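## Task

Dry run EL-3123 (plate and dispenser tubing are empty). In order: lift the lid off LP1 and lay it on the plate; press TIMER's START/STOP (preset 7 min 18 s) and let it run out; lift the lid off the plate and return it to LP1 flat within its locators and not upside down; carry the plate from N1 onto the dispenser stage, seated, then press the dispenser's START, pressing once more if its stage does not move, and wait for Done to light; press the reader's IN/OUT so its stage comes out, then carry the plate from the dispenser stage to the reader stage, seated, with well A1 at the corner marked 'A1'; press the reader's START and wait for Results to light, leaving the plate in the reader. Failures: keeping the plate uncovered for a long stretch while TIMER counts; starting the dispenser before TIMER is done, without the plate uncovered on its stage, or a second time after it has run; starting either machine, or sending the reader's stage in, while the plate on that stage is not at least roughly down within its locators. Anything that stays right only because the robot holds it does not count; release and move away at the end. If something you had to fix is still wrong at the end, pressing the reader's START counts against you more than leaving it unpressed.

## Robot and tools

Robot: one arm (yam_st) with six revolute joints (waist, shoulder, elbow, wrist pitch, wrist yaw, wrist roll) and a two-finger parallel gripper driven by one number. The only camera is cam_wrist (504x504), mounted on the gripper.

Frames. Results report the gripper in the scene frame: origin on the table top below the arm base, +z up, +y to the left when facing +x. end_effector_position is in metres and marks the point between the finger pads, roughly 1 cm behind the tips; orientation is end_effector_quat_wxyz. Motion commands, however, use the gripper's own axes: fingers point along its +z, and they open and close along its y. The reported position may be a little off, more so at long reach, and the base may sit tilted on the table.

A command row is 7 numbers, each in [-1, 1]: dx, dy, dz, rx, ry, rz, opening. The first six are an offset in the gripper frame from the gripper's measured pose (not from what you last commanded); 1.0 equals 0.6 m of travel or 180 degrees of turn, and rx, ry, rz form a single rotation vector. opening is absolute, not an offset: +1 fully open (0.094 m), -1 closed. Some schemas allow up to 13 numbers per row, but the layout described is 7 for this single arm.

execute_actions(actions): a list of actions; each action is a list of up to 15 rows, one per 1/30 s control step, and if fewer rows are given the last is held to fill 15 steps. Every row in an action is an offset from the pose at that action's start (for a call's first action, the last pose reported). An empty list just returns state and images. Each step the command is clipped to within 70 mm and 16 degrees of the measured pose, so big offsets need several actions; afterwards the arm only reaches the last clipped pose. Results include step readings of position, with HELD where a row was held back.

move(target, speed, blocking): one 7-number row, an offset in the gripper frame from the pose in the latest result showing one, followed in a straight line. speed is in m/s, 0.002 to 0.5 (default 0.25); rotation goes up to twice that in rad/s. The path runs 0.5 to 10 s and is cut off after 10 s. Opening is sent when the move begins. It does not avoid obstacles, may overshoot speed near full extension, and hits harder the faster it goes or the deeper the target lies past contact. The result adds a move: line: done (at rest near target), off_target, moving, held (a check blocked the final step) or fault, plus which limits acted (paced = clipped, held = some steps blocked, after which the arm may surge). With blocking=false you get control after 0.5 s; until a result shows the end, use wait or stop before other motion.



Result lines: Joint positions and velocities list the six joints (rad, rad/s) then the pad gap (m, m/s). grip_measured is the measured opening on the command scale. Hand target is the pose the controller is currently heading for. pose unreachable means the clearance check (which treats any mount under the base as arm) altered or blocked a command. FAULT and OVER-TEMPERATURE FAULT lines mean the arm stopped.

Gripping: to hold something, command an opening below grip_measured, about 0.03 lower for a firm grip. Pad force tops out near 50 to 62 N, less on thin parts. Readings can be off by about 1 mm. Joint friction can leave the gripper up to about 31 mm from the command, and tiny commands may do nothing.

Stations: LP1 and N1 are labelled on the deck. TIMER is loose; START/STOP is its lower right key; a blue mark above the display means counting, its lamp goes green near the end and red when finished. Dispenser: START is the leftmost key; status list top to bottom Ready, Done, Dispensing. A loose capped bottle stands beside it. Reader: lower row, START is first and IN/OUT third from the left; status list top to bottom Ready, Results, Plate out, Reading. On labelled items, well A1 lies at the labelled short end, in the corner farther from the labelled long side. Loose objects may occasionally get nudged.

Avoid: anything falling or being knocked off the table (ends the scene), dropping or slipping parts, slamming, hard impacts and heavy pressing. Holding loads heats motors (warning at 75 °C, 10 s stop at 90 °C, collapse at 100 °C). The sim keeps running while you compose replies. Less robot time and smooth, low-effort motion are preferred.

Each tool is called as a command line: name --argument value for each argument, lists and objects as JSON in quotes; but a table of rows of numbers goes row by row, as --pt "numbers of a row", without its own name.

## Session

execute_actions --actions '[]'

Scene clock: 0.00 s.
end_effector_position=(+0.2885, +0.1760, +0.1692) grip_measured=+1.000 end_effector_quat_wxyz=(+0.352, -0.474, +0.759, -0.275)
Joint positions: [ 1.009  2.054  0.56   0.41   0.897 -0.538  0.094]
Joint velocities: [-0.007 -0.007 -0.007 -0.037 -0.007 -0.037  0.   ]
Motor temperatures (°C, as the motors report them): [27 35 36 31 26 24]
Hand target: +0.288, +0.176, +0.169; +0.352, -0.474, +0.759, -0.275

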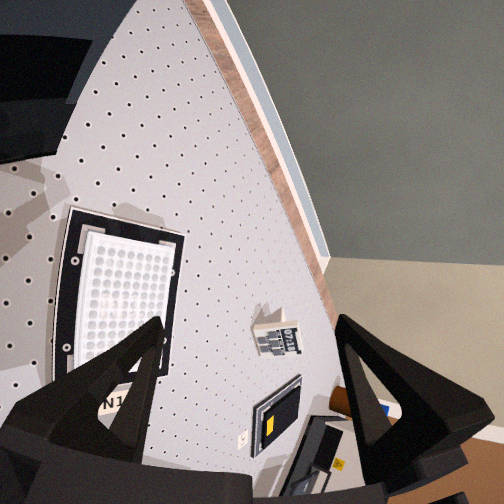

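move --target '[0.205,-0.2,-0.092,-0.191,0.244,0.328,1]' --speed 0.15

Scene clock: 13.30 s.
end_effector_position=(+0.2602, +0.0271, +0.2504) grip_measured=+1.000 end_effector_quat_wxyz=(-0.012, -0.011, +1.000, +0.005)
Joint positions: [ 0.378  1.642  1.104 -1.115  0.221  0.299  0.094]
Joint velocities: [ 0.002 -0.022  0.007  0.007  0.051  0.037  0.   ]
Motor temperatures (°C, as the motors report them): [27 37 37 32 26 24]
Hand target: +0.263, +0.024, +0.258; -0.004, +0.002, +1.000, +0.013
Off the commanded pose: 0.015 m, 2 deg.
move: off_target

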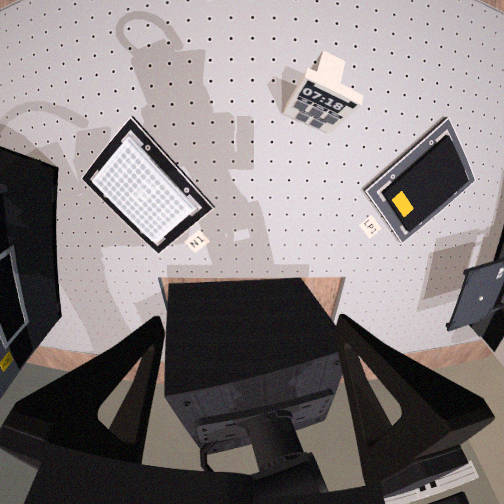

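move --target '[-0.05,-0.45,0.06,0,0,0.25,1]' --speed 0.2

Scene clock: 20.10 s.
end_effector_position=(+0.2973, -0.2353, +0.2159) grip_measured=+1.000 end_effector_quat_wxyz=(-0.002, +0.367, +0.930, +0.010)
Joint positions: [-0.484  1.821  1.439 -1.054  0.182  0.185  0.094]
Joint velocities: [-0.007  0.017 -0.017  0.037 -0.095  0.037  0.   ]
Motor temperatures (°C, as the motors report them): [27 38 38 32 26 24]
Hand target: +0.298, -0.236, +0.213; -0.009, +0.374, +0.927, +0.016
Off the commanded pose: 0.009 m, 2 deg.
move: done

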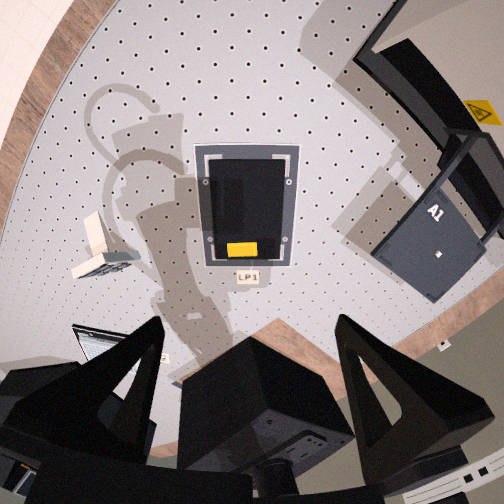

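Well aligned. Descending.

move --target '[-0.015,0.005,0.24,0,0,0,1]' --speed 0.1

Scene clock: 24.63 s.
end_effector_position=(+0.3138, -0.2411, +0.0822) grip_measured=+1.000 end_effector_quat_wxyz=(+0.007, +0.368, +0.930, +0.006)
Joint positions: [-0.543  2.101  1.289 -0.593  0.177  0.123  0.094]
Joint velocities: [-0.012  0.007 -0.012 -0.022 -0.022 -0.066  0.   ]
Motor temperatures (°C, as the motors report them): [27 39 38 31 26 24]
Hand target: +0.307, -0.239, +0.073; -0.002, +0.367, +0.930, +0.011
Off the commanded pose: 0.014 m, 1 deg.
move: off_target

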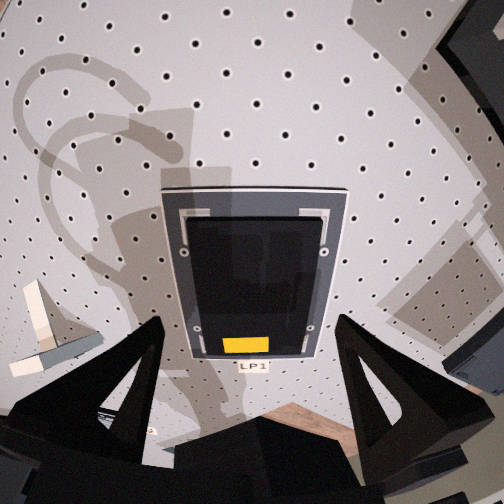

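move --target '[0.03,-0.012,0.08,0,0.008,0,1]' --speed 0.05

Scene clock: 29.27 s.
end_effector_position=(+0.3053, -0.2383, +0.0445) grip_measured=+1.000 end_effector_quat_wxyz=(+0.006, +0.369, +0.930, +0.006)
Joint positions: [-0.568  2.177  1.234 -0.459  0.174  0.1    0.094]
Joint velocities: [-0.002  0.032  0.012  0.007  0.022 -0.066  0.   ]
Motor temperatures (°C, as the motors report them): [27 40 38 31 26 24]
Hand target: +0.297, -0.234, +0.035; -0.004, +0.368, +0.930, +0.012
Off the commanded pose: 0.014 m, 1 deg.
move: off_target

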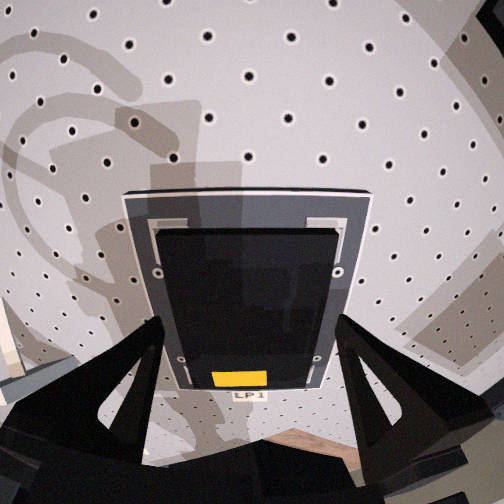

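move --target '[0.015,0.004,0.042,0,0.008,0,1]' --speed 0.03

Scene clock: 32.57 s.
end_effector_position=(+0.3051, -0.2344, +0.0294) grip_measured=+1.000 end_effector_quat_wxyz=(+0.002, +0.367, +0.930, +0.007)
Joint positions: [-0.568  2.222  1.234 -0.423  0.174  0.099  0.094]
Joint velocities: [-0.002  0.012 -0.007 -0.051 -0.037  0.037  0.   ]
Motor temperatures (°C, as the motors report them): [27 41 38 31 26 24]
Hand target: +0.301, -0.231, +0.020; -0.005, +0.369, +0.930, +0.010
Off the commanded pose: 0.012 m, 1 deg.
move: off_target

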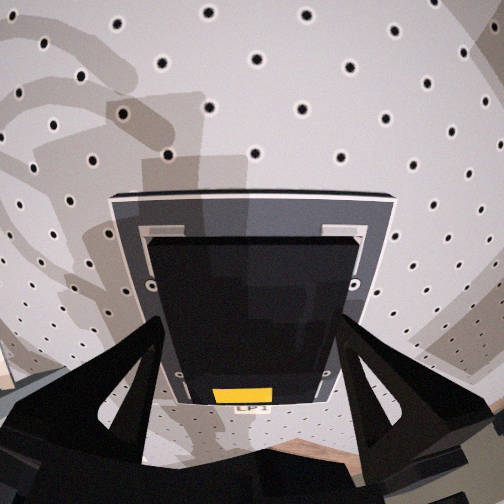

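move --target '[0,0,0,0,0,0,0.74]' --speed 0.03

move --target '[-0.005,0,-0.06,0,-0.008,0,0.74]' --speed 0.03

Scene clock: 39.57 s.
end_effector_position=(+0.3044, -0.2354, +0.0294) grip_measured=+0.775 end_effector_quat_wxyz=(+0.002, +0.368, +0.930, +0.004)
Joint positions: [-0.569  2.222  1.234 -0.423  0.179  0.099  0.083]
Joint velocities: [-0.007 -0.007  0.017  0.022 -0.037  0.007  0.   ]
Motor temperatures (°C, as the motors report them): [27 42 38 31 26 24]
Hand target: +0.305, -0.234, +0.029; +0.002, +0.367, +0.930, +0.007
Off the commanded pose: 0.001 m, 0 deg.
move: done

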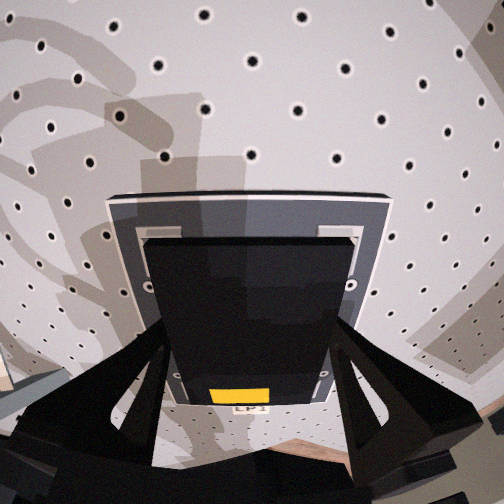

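Scene clock: 41.07 s.
end_effector_position=(+0.3072, -0.2449, +0.0594) grip_measured=+0.775 end_effector_quat_wxyz=(+0.017, +0.372, +0.928, -0.000)
Joint positions: [-0.569  2.134  1.234 -0.478  0.179  0.103  0.083]
Joint velocities: [ 0.002  0.002 -0.002 -0.051  0.007  0.066 -0.001]
Motor temperatures (°C, as the motors report them): [27 43 38 31 26 24]
Hand target: +0.306, -0.237, +0.065; +0.013, +0.368, +0.930, -0.001
Off the commanded pose: 0.009 m, 1 deg.
move: done

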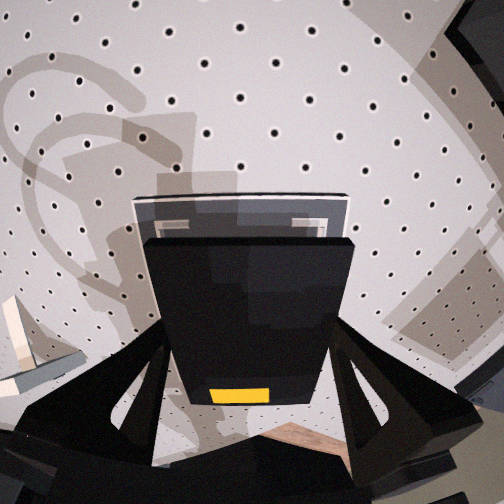

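move --target '[0,0,-0.24,0,0.01,0,0.74]' --speed 0.12

move --target '[0.52,0.51,0,0,0,-0.478,0.74]' --speed 0.15

Scene clock: 49.47 s.
end_effector_position=(+0.2981, -0.2396, +0.1925) grip_measured=+0.775 end_effector_quat_wxyz=(-0.007, +0.372, +0.928, +0.009)
Joint positions: [-0.504  1.866  1.411 -0.987  0.184  0.177  0.083]
Joint velocities: [-0.022  0.002  0.012  0.022  0.022  0.037 -0.   ]
Motor temperatures (°C, as the motors report them): [27 46 37 31 26 24]
Hand target: +0.302, -0.240, +0.202; +0.002, +0.372, +0.928, +0.005
Off the commanded pose: 0.012 m, 1 deg.
move: off_target

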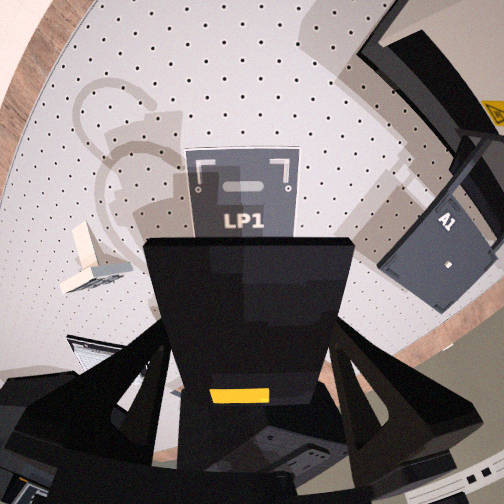

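Scene clock: 54.87 s.
end_effector_position=(+0.2838, +0.1826, +0.1897) grip_measured=+0.775 end_effector_quat_wxyz=(-0.008, -0.351, +0.936, -0.004)
Joint positions: [ 0.736  2.124  1.327 -0.934  0.204 -0.033  0.083]
Joint velocities: [-0.012 -0.017 -0.012 -0.066  0.022 -0.066 -0.   ]
Motor temperatures (°C, as the motors report them): [27 46 38 30 26 24]
Hand target: +0.282, +0.187, +0.188; -0.015, -0.361, +0.932, -0.004
Off the commanded pose: 0.019 m, 2 deg.
move: off_target

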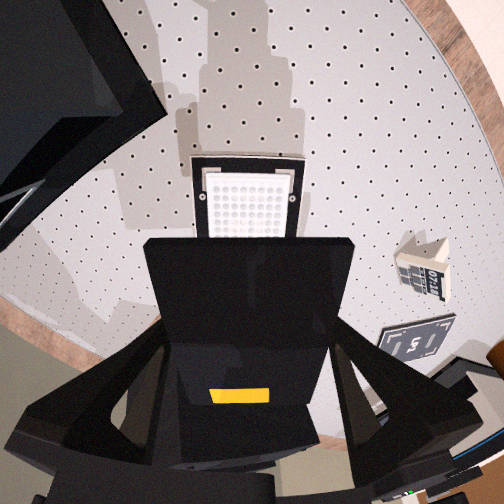

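move --target '[0.025,0,0.17,0,0,0.008,0.74]' --speed 0.08

Scene clock: 60.37 s.
end_effector_position=(+0.2769, +0.1784, +0.0975) grip_measured=+0.775 end_effector_quat_wxyz=(+0.002, -0.338, +0.941, +0.003)
Joint positions: [ 0.681  2.27   1.126 -0.553  0.205 -0.066  0.083]
Joint velocities: [ 0.002 -0.002 -0.002 -0.037 -0.081 -0.051 -0.001]
Motor temperatures (°C, as the motors report them): [27 46 38 30 26 24]
Hand target: +0.273, +0.172, +0.089; -0.008, -0.339, +0.941, -0.003
Off the commanded pose: 0.013 m, 1 deg.
move: off_target

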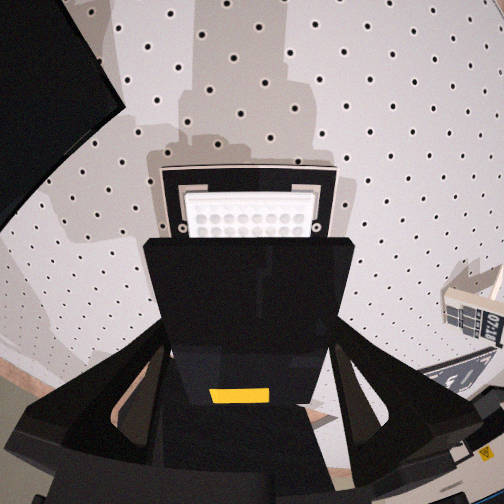

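move --target '[0.008,0,0.07,0,0.007,0,0.74]' --speed 0.04

Scene clock: 67.30 s.
end_effector_position=(+0.2775, +0.1818, +0.0646) grip_measured=+0.775 end_effector_quat_wxyz=(+0.000, -0.338, +0.941, +0.003)
Joint positions: [ 0.667  2.371  1.126 -0.453  0.205 -0.079  0.083]
Joint velocities: [-0.007  0.027 -0.017  0.037 -0.022 -0.007 -0.001]
Motor temperatures (°C, as the motors report them): [27 46 38 30 26 24]
Hand target: +0.274, +0.176, +0.056; -0.008, -0.338, +0.941, -0.000
Off the commanded pose: 0.012 m, 1 deg.
move: off_target

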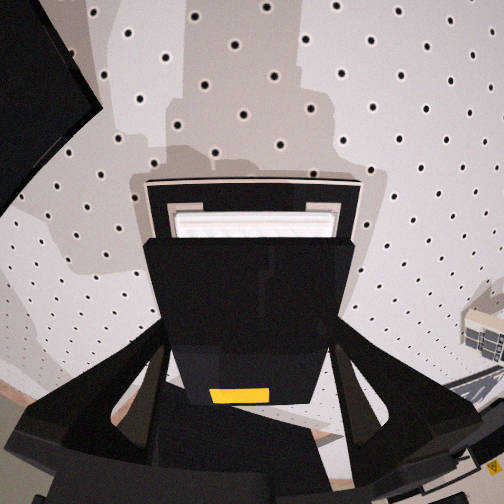

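move --target '[0.01,-0.013,0.036,0,0.008,0,0.74]' --speed 0.025

Scene clock: 71.57 s.
end_effector_position=(+0.2771, +0.1761, +0.0505) grip_measured=+0.775 end_effector_quat_wxyz=(-0.008, -0.338, +0.941, +0.003)
Joint positions: [ 0.643  2.41   1.126 -0.426  0.205 -0.1    0.083]
Joint velocities: [-0.027 -0.012  0.007  0.007 -0.007  0.066  0.   ]
Motor temperatures (°C, as the motors report them): [27 46 38 30 26 24]
Hand target: +0.278, +0.172, +0.044; -0.011, -0.338, +0.941, -0.000
Off the commanded pose: 0.009 m, 1 deg.
move: done

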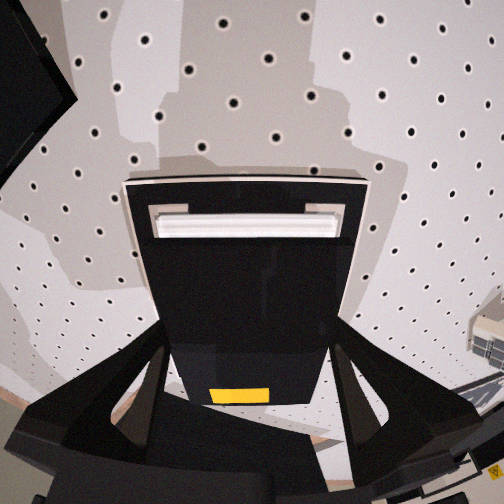

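move --target '[-0.013,0,0,0,-0.01,0,0.74]' --speed 0.02

zoom_image --camera "cam_wrist" --region '[110, 160, 390, 300]'

Scene clock: 76.70 s.
end_effector_position=(+0.2813, +0.1789, +0.0505) grip_measured=+0.775 end_effector_quat_wxyz=(+0.002, -0.337, +0.942, +0.005)
Joint positions: [ 0.643  2.41   1.126 -0.405  0.205 -0.101  0.083]
Joint velocities: [-0.002 -0.002  0.007  0.11  -0.037  0.022  0.001]
Motor temperatures (°C, as the motors report them): [27 46 38 30 26 24]
Hand target: +0.283, +0.181, +0.050; +0.007, -0.338, +0.941, +0.008
Off the commanded pose: 0.003 m, 1 deg.
move: done

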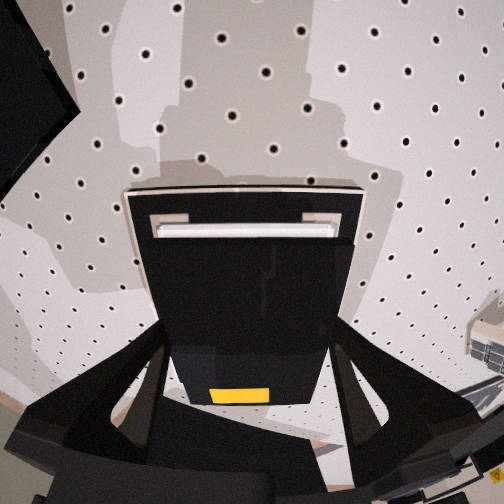

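Region (110, 160, 390, 300) of cam_wrist's 504x504 image, scaled by 1.800, with more detail than that image has.

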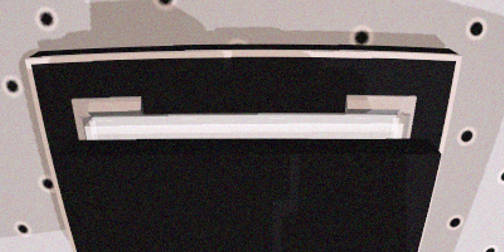

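move --target '[0.006,0.006,0.026,0,0.006,-0.006,0.74]' --speed 0.02

Scene clock: 83.60 s.
end_effector_position=(+0.2768, +0.1785, +0.0406) grip_measured=+0.775 end_effector_quat_wxyz=(-0.006, -0.340, +0.940, +0.003)
Joint positions: [ 0.643  2.441  1.126 -0.39   0.205 -0.105  0.083]
Joint velocities: [ 0.007 -0.027 -0.012  0.007 -0.051 -0.022 -0.001]
Motor temperatures (°C, as the motors report them): [27 47 38 30 26 24]
Hand target: +0.276, +0.179, +0.035; -0.007, -0.346, +0.938, +0.002
Off the commanded pose: 0.006 m, 1 deg.
move: done

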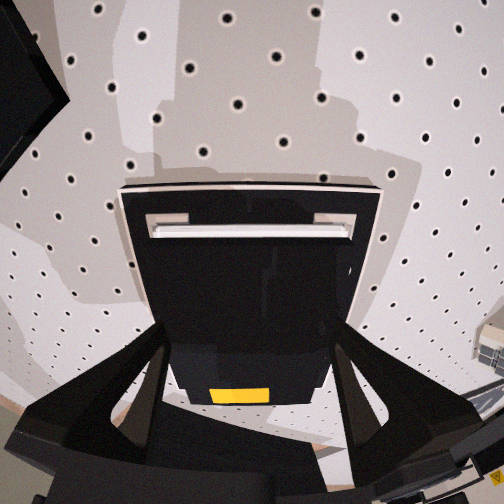

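zoom_image --camera "cam_wrist" --region '[130, 190, 370, 290]'

Region (130, 190, 370, 290) of cam_wrist's 504x504 image, scaled by 2.100, with more detail than that image has; it fills the top 210 rows of this view, and the rest is white.

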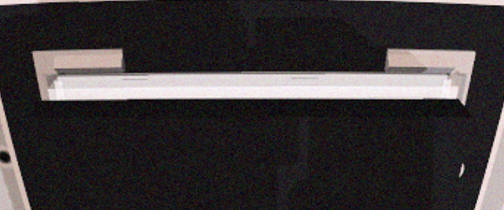

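move --target '[-0.006,0,0.015,0,-0.003,0,0.74]' --speed 0.015

Scene clock: 92.27 s.
end_effector_position=(+0.2788, +0.1798, +0.0406) grip_measured=+0.775 end_effector_quat_wxyz=(-0.001, -0.339, +0.941, +0.004)
Joint positions: [ 0.643  2.441  1.126 -0.38   0.205 -0.105  0.083]
Joint velocities: [-0.017  0.007  0.012  0.007  0.022 -0.022 -0.001]
Motor temperatures (°C, as the motors report them): [27 47 38 30 26 24]
Hand target: +0.279, +0.181, +0.032; -0.001, -0.340, +0.940, +0.005
Off the commanded pose: 0.009 m, 0 deg.
move: done

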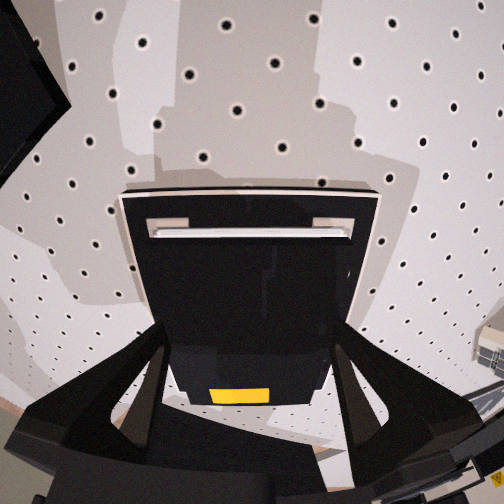

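move --target '[0.003,0,0.022,0,0.004,0,0.74]' --speed 0.015

Scene clock: 96.30 s.
end_effector_position=(+0.2779, +0.1796, +0.0381) grip_measured=+0.775 end_effector_quat_wxyz=(-0.002, -0.339, +0.941, +0.003)
Joint positions: [ 0.643  2.449  1.126 -0.375  0.207 -0.105  0.083]
Joint velocities: [ 0.017 -0.017 -0.007 -0.007 -0.022  0.007  0.   ]
Motor temperatures (°C, as the motors report them): [27 47 38 30 26 24]
Hand target: +0.277, +0.179, +0.028; -0.007, -0.339, +0.941, +0.002
Off the commanded pose: 0.011 m, 1 deg.
move: off_target

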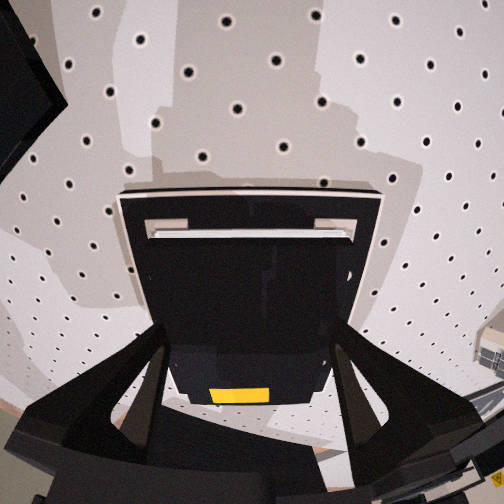

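Bottomed out; releasing and lifting.

move --target '[0,0,0,0,0,0,1]' --speed 0.015

move --target '[0,0,-0.2,0,0,0,1]' --speed 0.06

zoom_image --camera "cam_wrist" --region '[150, 130, 350, 330]'

Scene clock: 101.27 s.
end_effector_position=(+0.2779, +0.1795, +0.0381) grip_measured=+0.998 end_effector_quat_wxyz=(-0.002, -0.339, +0.941, +0.003)
Joint positions: [ 0.643  2.449  1.126 -0.375  0.207 -0.105  0.094]
Joint velocities: [ 0.007  0.002  0.002 -0.037 -0.051 -0.066  0.   ]
Motor temperatures (°C, as the motors report them): [27 47 38 30 26 24]
Hand target: +0.278, +0.180, +0.038; -0.002, -0.339, +0.941, +0.003
Off the commanded pose: 0.000 m, 0 deg.
move: done

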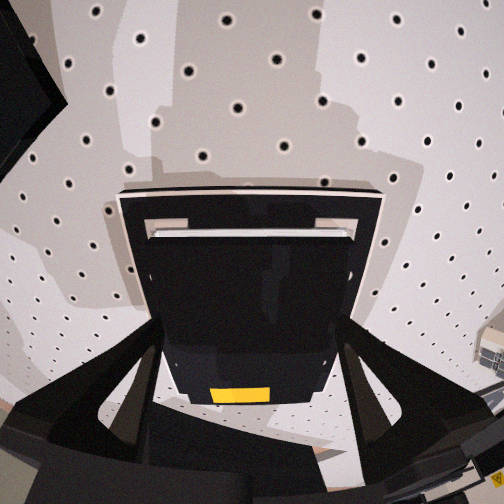

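Scene clock: 103.77 s.
end_effector_position=(+0.2732, +0.1725, +0.1466) grip_measured=+0.998 end_effector_quat_wxyz=(-0.013, -0.340, +0.940, -0.004)
Joint positions: [ 0.706  2.16   1.19  -0.767  0.206 -0.037  0.094]
Joint velocities: [-0.012 -0.002 -0.017  0.007  0.037  0.037  0.   ]
Motor temperatures (°C, as the motors report them): [27 48 38 30 26 24]
Hand target: +0.276, +0.179, +0.157; -0.003, -0.339, +0.941, +0.002
Off the commanded pose: 0.014 m, 2 deg.
move: off_target

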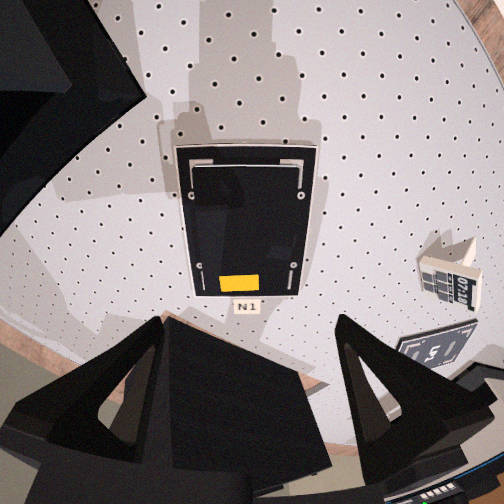

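Region (150, 130, 350, 330) of cam_wrist's 504x504 image, scaled by 2.520, with more detail than that image has.

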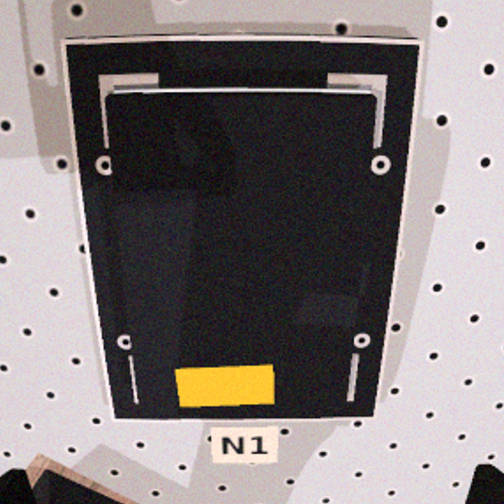

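move --target '[0.11,-0.47,-0.04,0,0,-0.167,1]' --speed 0.15

Scene clock: 120.13 s.
end_effector_position=(+0.4019, -0.0792, +0.1782) grip_measured=+0.998 end_effector_quat_wxyz=(+0.001, -0.568, +0.823, +0.002)
Joint positions: [-0.021  2.123  1.57  -0.982  0.24  -1.303  0.094]
Joint velocities: [-0.012 -0.017 -0.012 -0.007  0.007  0.037 -0.   ]
Motor temperatures (°C, as the motors report them): [28 50 39 29 26 24]
Hand target: +0.402, -0.079, +0.174; -0.004, -0.573, +0.820, +0.008
Off the commanded pose: 0.009 m, 2 deg.
move: done

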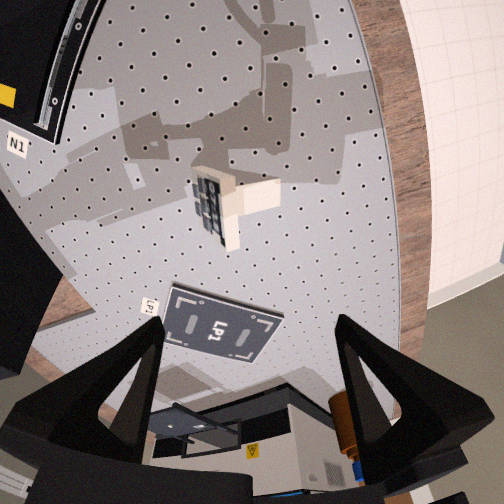

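move --target '[-0.02,0.03,0.14,0,0,-0.045,1]' --speed 0.07

Scene clock: 127.40 s.
end_effector_position=(+0.3972, -0.0604, +0.1051) grip_measured=+0.998 end_effector_quat_wxyz=(+0.009, -0.624, +0.781, -0.006)
Joint positions: [-0.021  2.217  1.392 -0.686  0.24  -1.448  0.094]
Joint velocities: [ 0.017 -0.007 -0.022  0.11   0.022 -0.022 -0.   ]
Motor temperatures (°C, as the motors report them): [28 50 39 29 26 24]
Hand target: +0.390, -0.063, +0.095; +0.001, -0.625, +0.781, +0.002
Off the commanded pose: 0.013 m, 1 deg.
move: off_target

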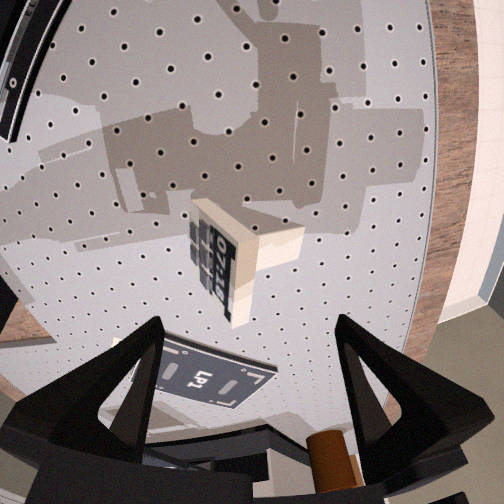

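zoom_image --camera "cam_wrist" --region '[160, 180, 330, 340]'

Region (160, 180, 330, 340) of cam_wrist's 504x504 image, scaled by 2.965, with more detail than that image has; it fills the top 474 rows of this view, and the rest is white.

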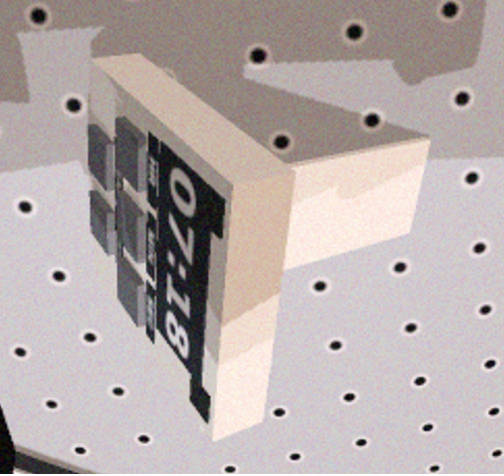

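move --target '[-0.015,0.015,0.08,-0.008,0,0.03,1]' --speed 0.04

Scene clock: 138.80 s.
end_effector_position=(+0.4032, -0.0522, +0.0698) grip_measured=+0.998 end_effector_quat_wxyz=(+0.011, -0.591, +0.807, -0.007)
Joint positions: [-0.021  2.315  1.392 -0.583  0.24  -1.366  0.094]
Joint velocities: [-0.007 -0.017 -0.017  0.022  0.095 -0.022 -0.001]
Motor temperatures (°C, as the motors report them): [28 51 39 29 26 24]
Hand target: +0.392, -0.050, +0.058; +0.001, -0.586, +0.810, +0.005
Off the commanded pose: 0.018 m, 2 deg.
move: off_target

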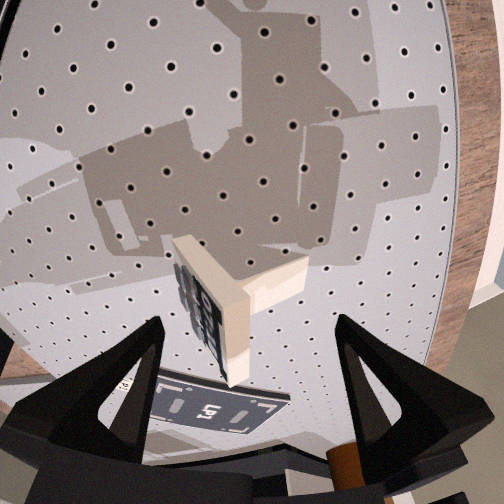

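move --target '[0.015,0.03,0.055,-0.014,0,0,1]' --speed 0.03

zoom_image --camera "cam_wrist" --region '[130, 220, 360, 420]'

Scene clock: 144.63 s.
end_effector_position=(+0.3945, -0.0553, +0.0484) grip_measured=+0.998 end_effector_quat_wxyz=(+0.007, -0.589, +0.808, -0.001)
Joint positions: [-0.045  2.352  1.361 -0.525  0.235 -1.383  0.094]
Joint velocities: [-0.002 -0.002 -0.002  0.037 -0.051 -0.007  0.001]
Motor temperatures (°C, as the motors report them): [28 51 38 29 26 24]
Hand target: +0.385, -0.055, +0.037; -0.001, -0.591, +0.807, +0.011
Off the commanded pose: 0.016 m, 2 deg.
move: off_target

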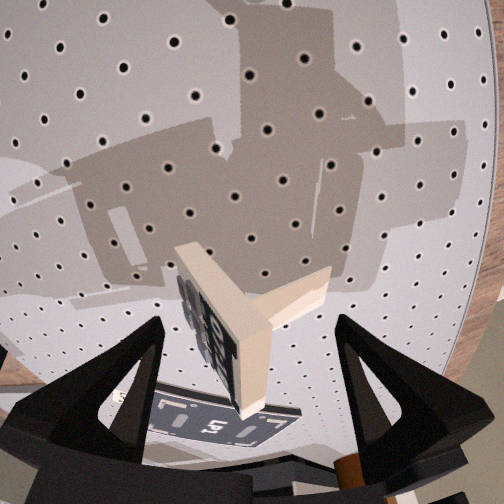

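Region (130, 220, 360, 420) of cam_wrist's 504x504 image, scaled by 2.191, with more detail than that image has; it fills the top 438 rows of this view, and the rest is white.

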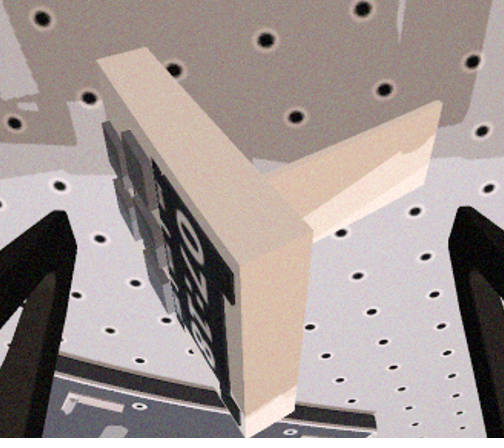

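move --target '[0.012,0.015,0.048,-0.012,0,0,1]' --speed 0.02

zoom_image --camera "cam_wrist" --region '[130, 230, 360, 430]'

Scene clock: 150.77 s.
end_effector_position=(+0.3873, -0.0576, +0.0283) grip_measured=+0.998 end_effector_quat_wxyz=(-0.002, -0.589, +0.808, +0.009)
Joint positions: [-0.066  2.403  1.361 -0.498  0.232 -1.399  0.094]
Joint velocities: [-0.017 -0.022  0.002 -0.007  0.037  0.022  0.001]
Motor temperatures (°C, as the motors report them): [28 51 38 29 26 24]
Hand target: +0.384, -0.059, +0.020; -0.004, -0.589, +0.808, +0.015
Off the commanded pose: 0.010 m, 1 deg.
move: done

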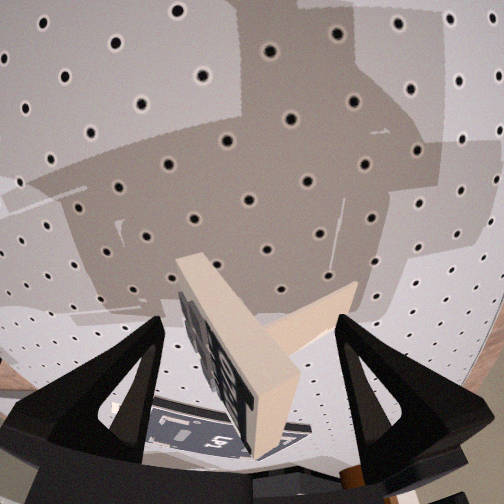

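Region (130, 230, 360, 430) of cam_wrist's 504x504 image, scaled by 2.191, with more detail than that image has; it fills the top 438 rows of this view, and the rest is white.

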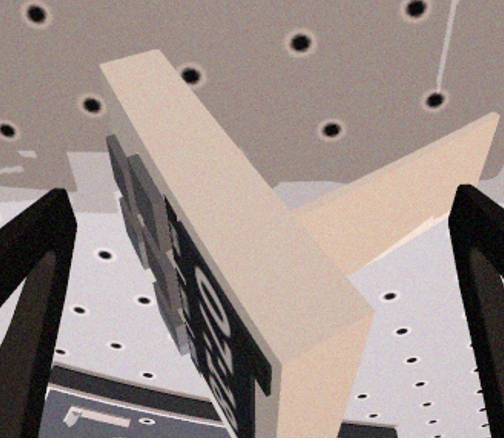

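move --target '[0,0,0,0,0,0,0.6]' --speed 0.02

zoom_image --camera "cam_wrist" --region '[130, 240, 360, 470]'

Scene clock: 155.37 s.
end_effector_position=(+0.3883, -0.0579, +0.0283) grip_measured=+0.605 end_effector_quat_wxyz=(-0.001, -0.589, +0.808, +0.008)
Joint positions: [-0.066  2.403  1.361 -0.494  0.232 -1.399  0.075]
Joint velocities: [-0.012 -0.002  0.007 -0.066  0.037 -0.022  0.001]
Motor temperatures (°C, as the motors report them): [28 52 38 29 26 24]
Hand target: +0.387, -0.058, +0.028; -0.002, -0.589, +0.808, +0.009
Off the commanded pose: 0.001 m, 0 deg.
move: done

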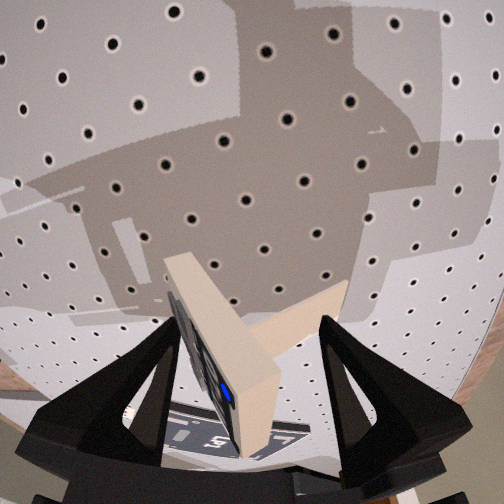

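Region (130, 240, 360, 470) of cam_wrist's 504x504 image, scaled by 2.191, with more detail than that image has.

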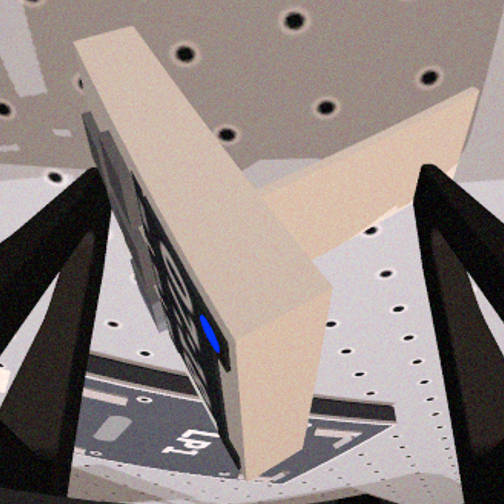

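move --target '[0,0,0,0,0,0,1]' --speed 0.02

move --target '[0,0.005,-0.2,0,0,0,1]' --speed 0.06

Scene clock: 161.53 s.
end_effector_position=(+0.3883, -0.0579, +0.0283) grip_measured=+0.998 end_effector_quat_wxyz=(-0.001, -0.589, +0.808, +0.008)
Joint positions: [-0.066  2.403  1.361 -0.494  0.232 -1.399  0.094]
Joint velocities: [-0.027  0.017 -0.012  0.007 -0.051  0.081 -0.002]
Motor temperatures (°C, as the motors report them): [28 53 38 29 26 24]
Hand target: +0.388, -0.058, +0.028; -0.001, -0.589, +0.808, +0.008
Off the commanded pose: 0.000 m, 0 deg.
move: done

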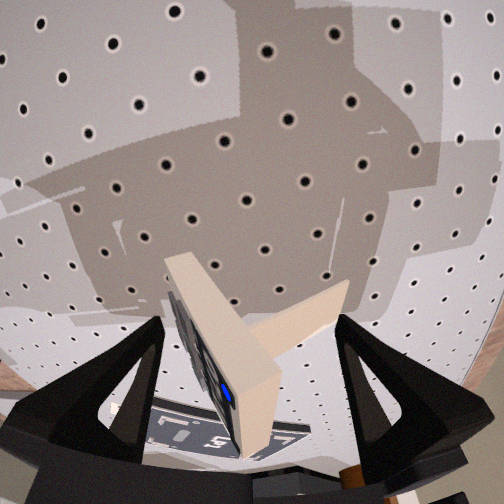

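Scene clock: 164.00 s.
end_effector_position=(+0.3782, -0.0575, +0.1359) grip_measured=+0.998 end_effector_quat_wxyz=(-0.011, -0.590, +0.807, +0.017)
Joint positions: [-0.002  2.143  1.402 -0.837  0.232 -1.329  0.094]
Joint velocities: [-0.002 -0.017 -0.002 -0.022  0.037  0.022  0.   ]
Motor temperatures (°C, as the motors report them): [28 53 38 29 26 24]
Hand target: +0.385, -0.056, +0.147; -0.002, -0.589, +0.808, +0.007
Off the commanded pose: 0.015 m, 2 deg.
move: off_target

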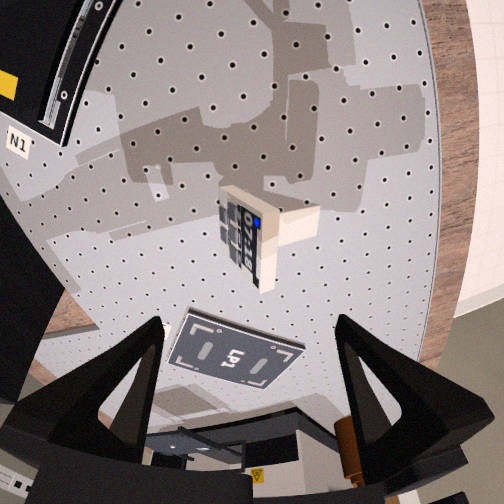

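zoom_image --camera "cam_wrist" --region '[0, 0, 150, 150]'

Region (0, 0, 150, 150) of cam_wrist's 504x504 image, scaled by 3.360, with more detail than that image has.

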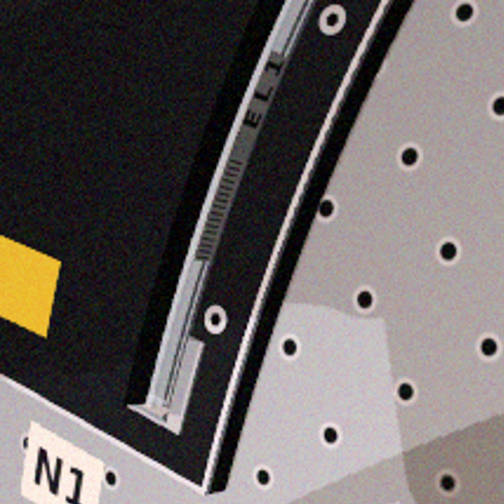

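move --target '[-0.325,0.28,0.0,0.012,0,0.182,1]' --speed 0.15

Scene clock: 173.07 s.
end_effector_position=(+0.2775, +0.1687, +0.1381) grip_measured=+0.998 end_effector_quat_wxyz=(-0.007, -0.341, +0.940, -0.013)
Joint positions: [ 0.694  2.174  1.174 -0.727  0.227 -0.052  0.094]
Joint velocities: [-0.012 -0.007  0.007 -0.022 -0.007  0.007 -0.001]
Motor temperatures (°C, as the motors report them): [28 55 38 29 26 24]
Hand target: +0.278, +0.172, +0.136; -0.010, -0.339, +0.941, -0.013
Off the commanded pose: 0.012 m, 1 deg.
move: off_target

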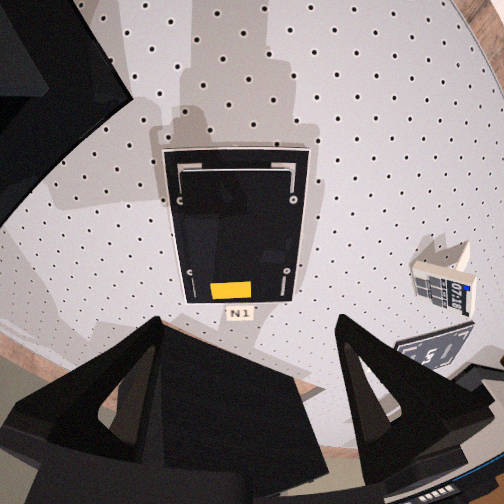

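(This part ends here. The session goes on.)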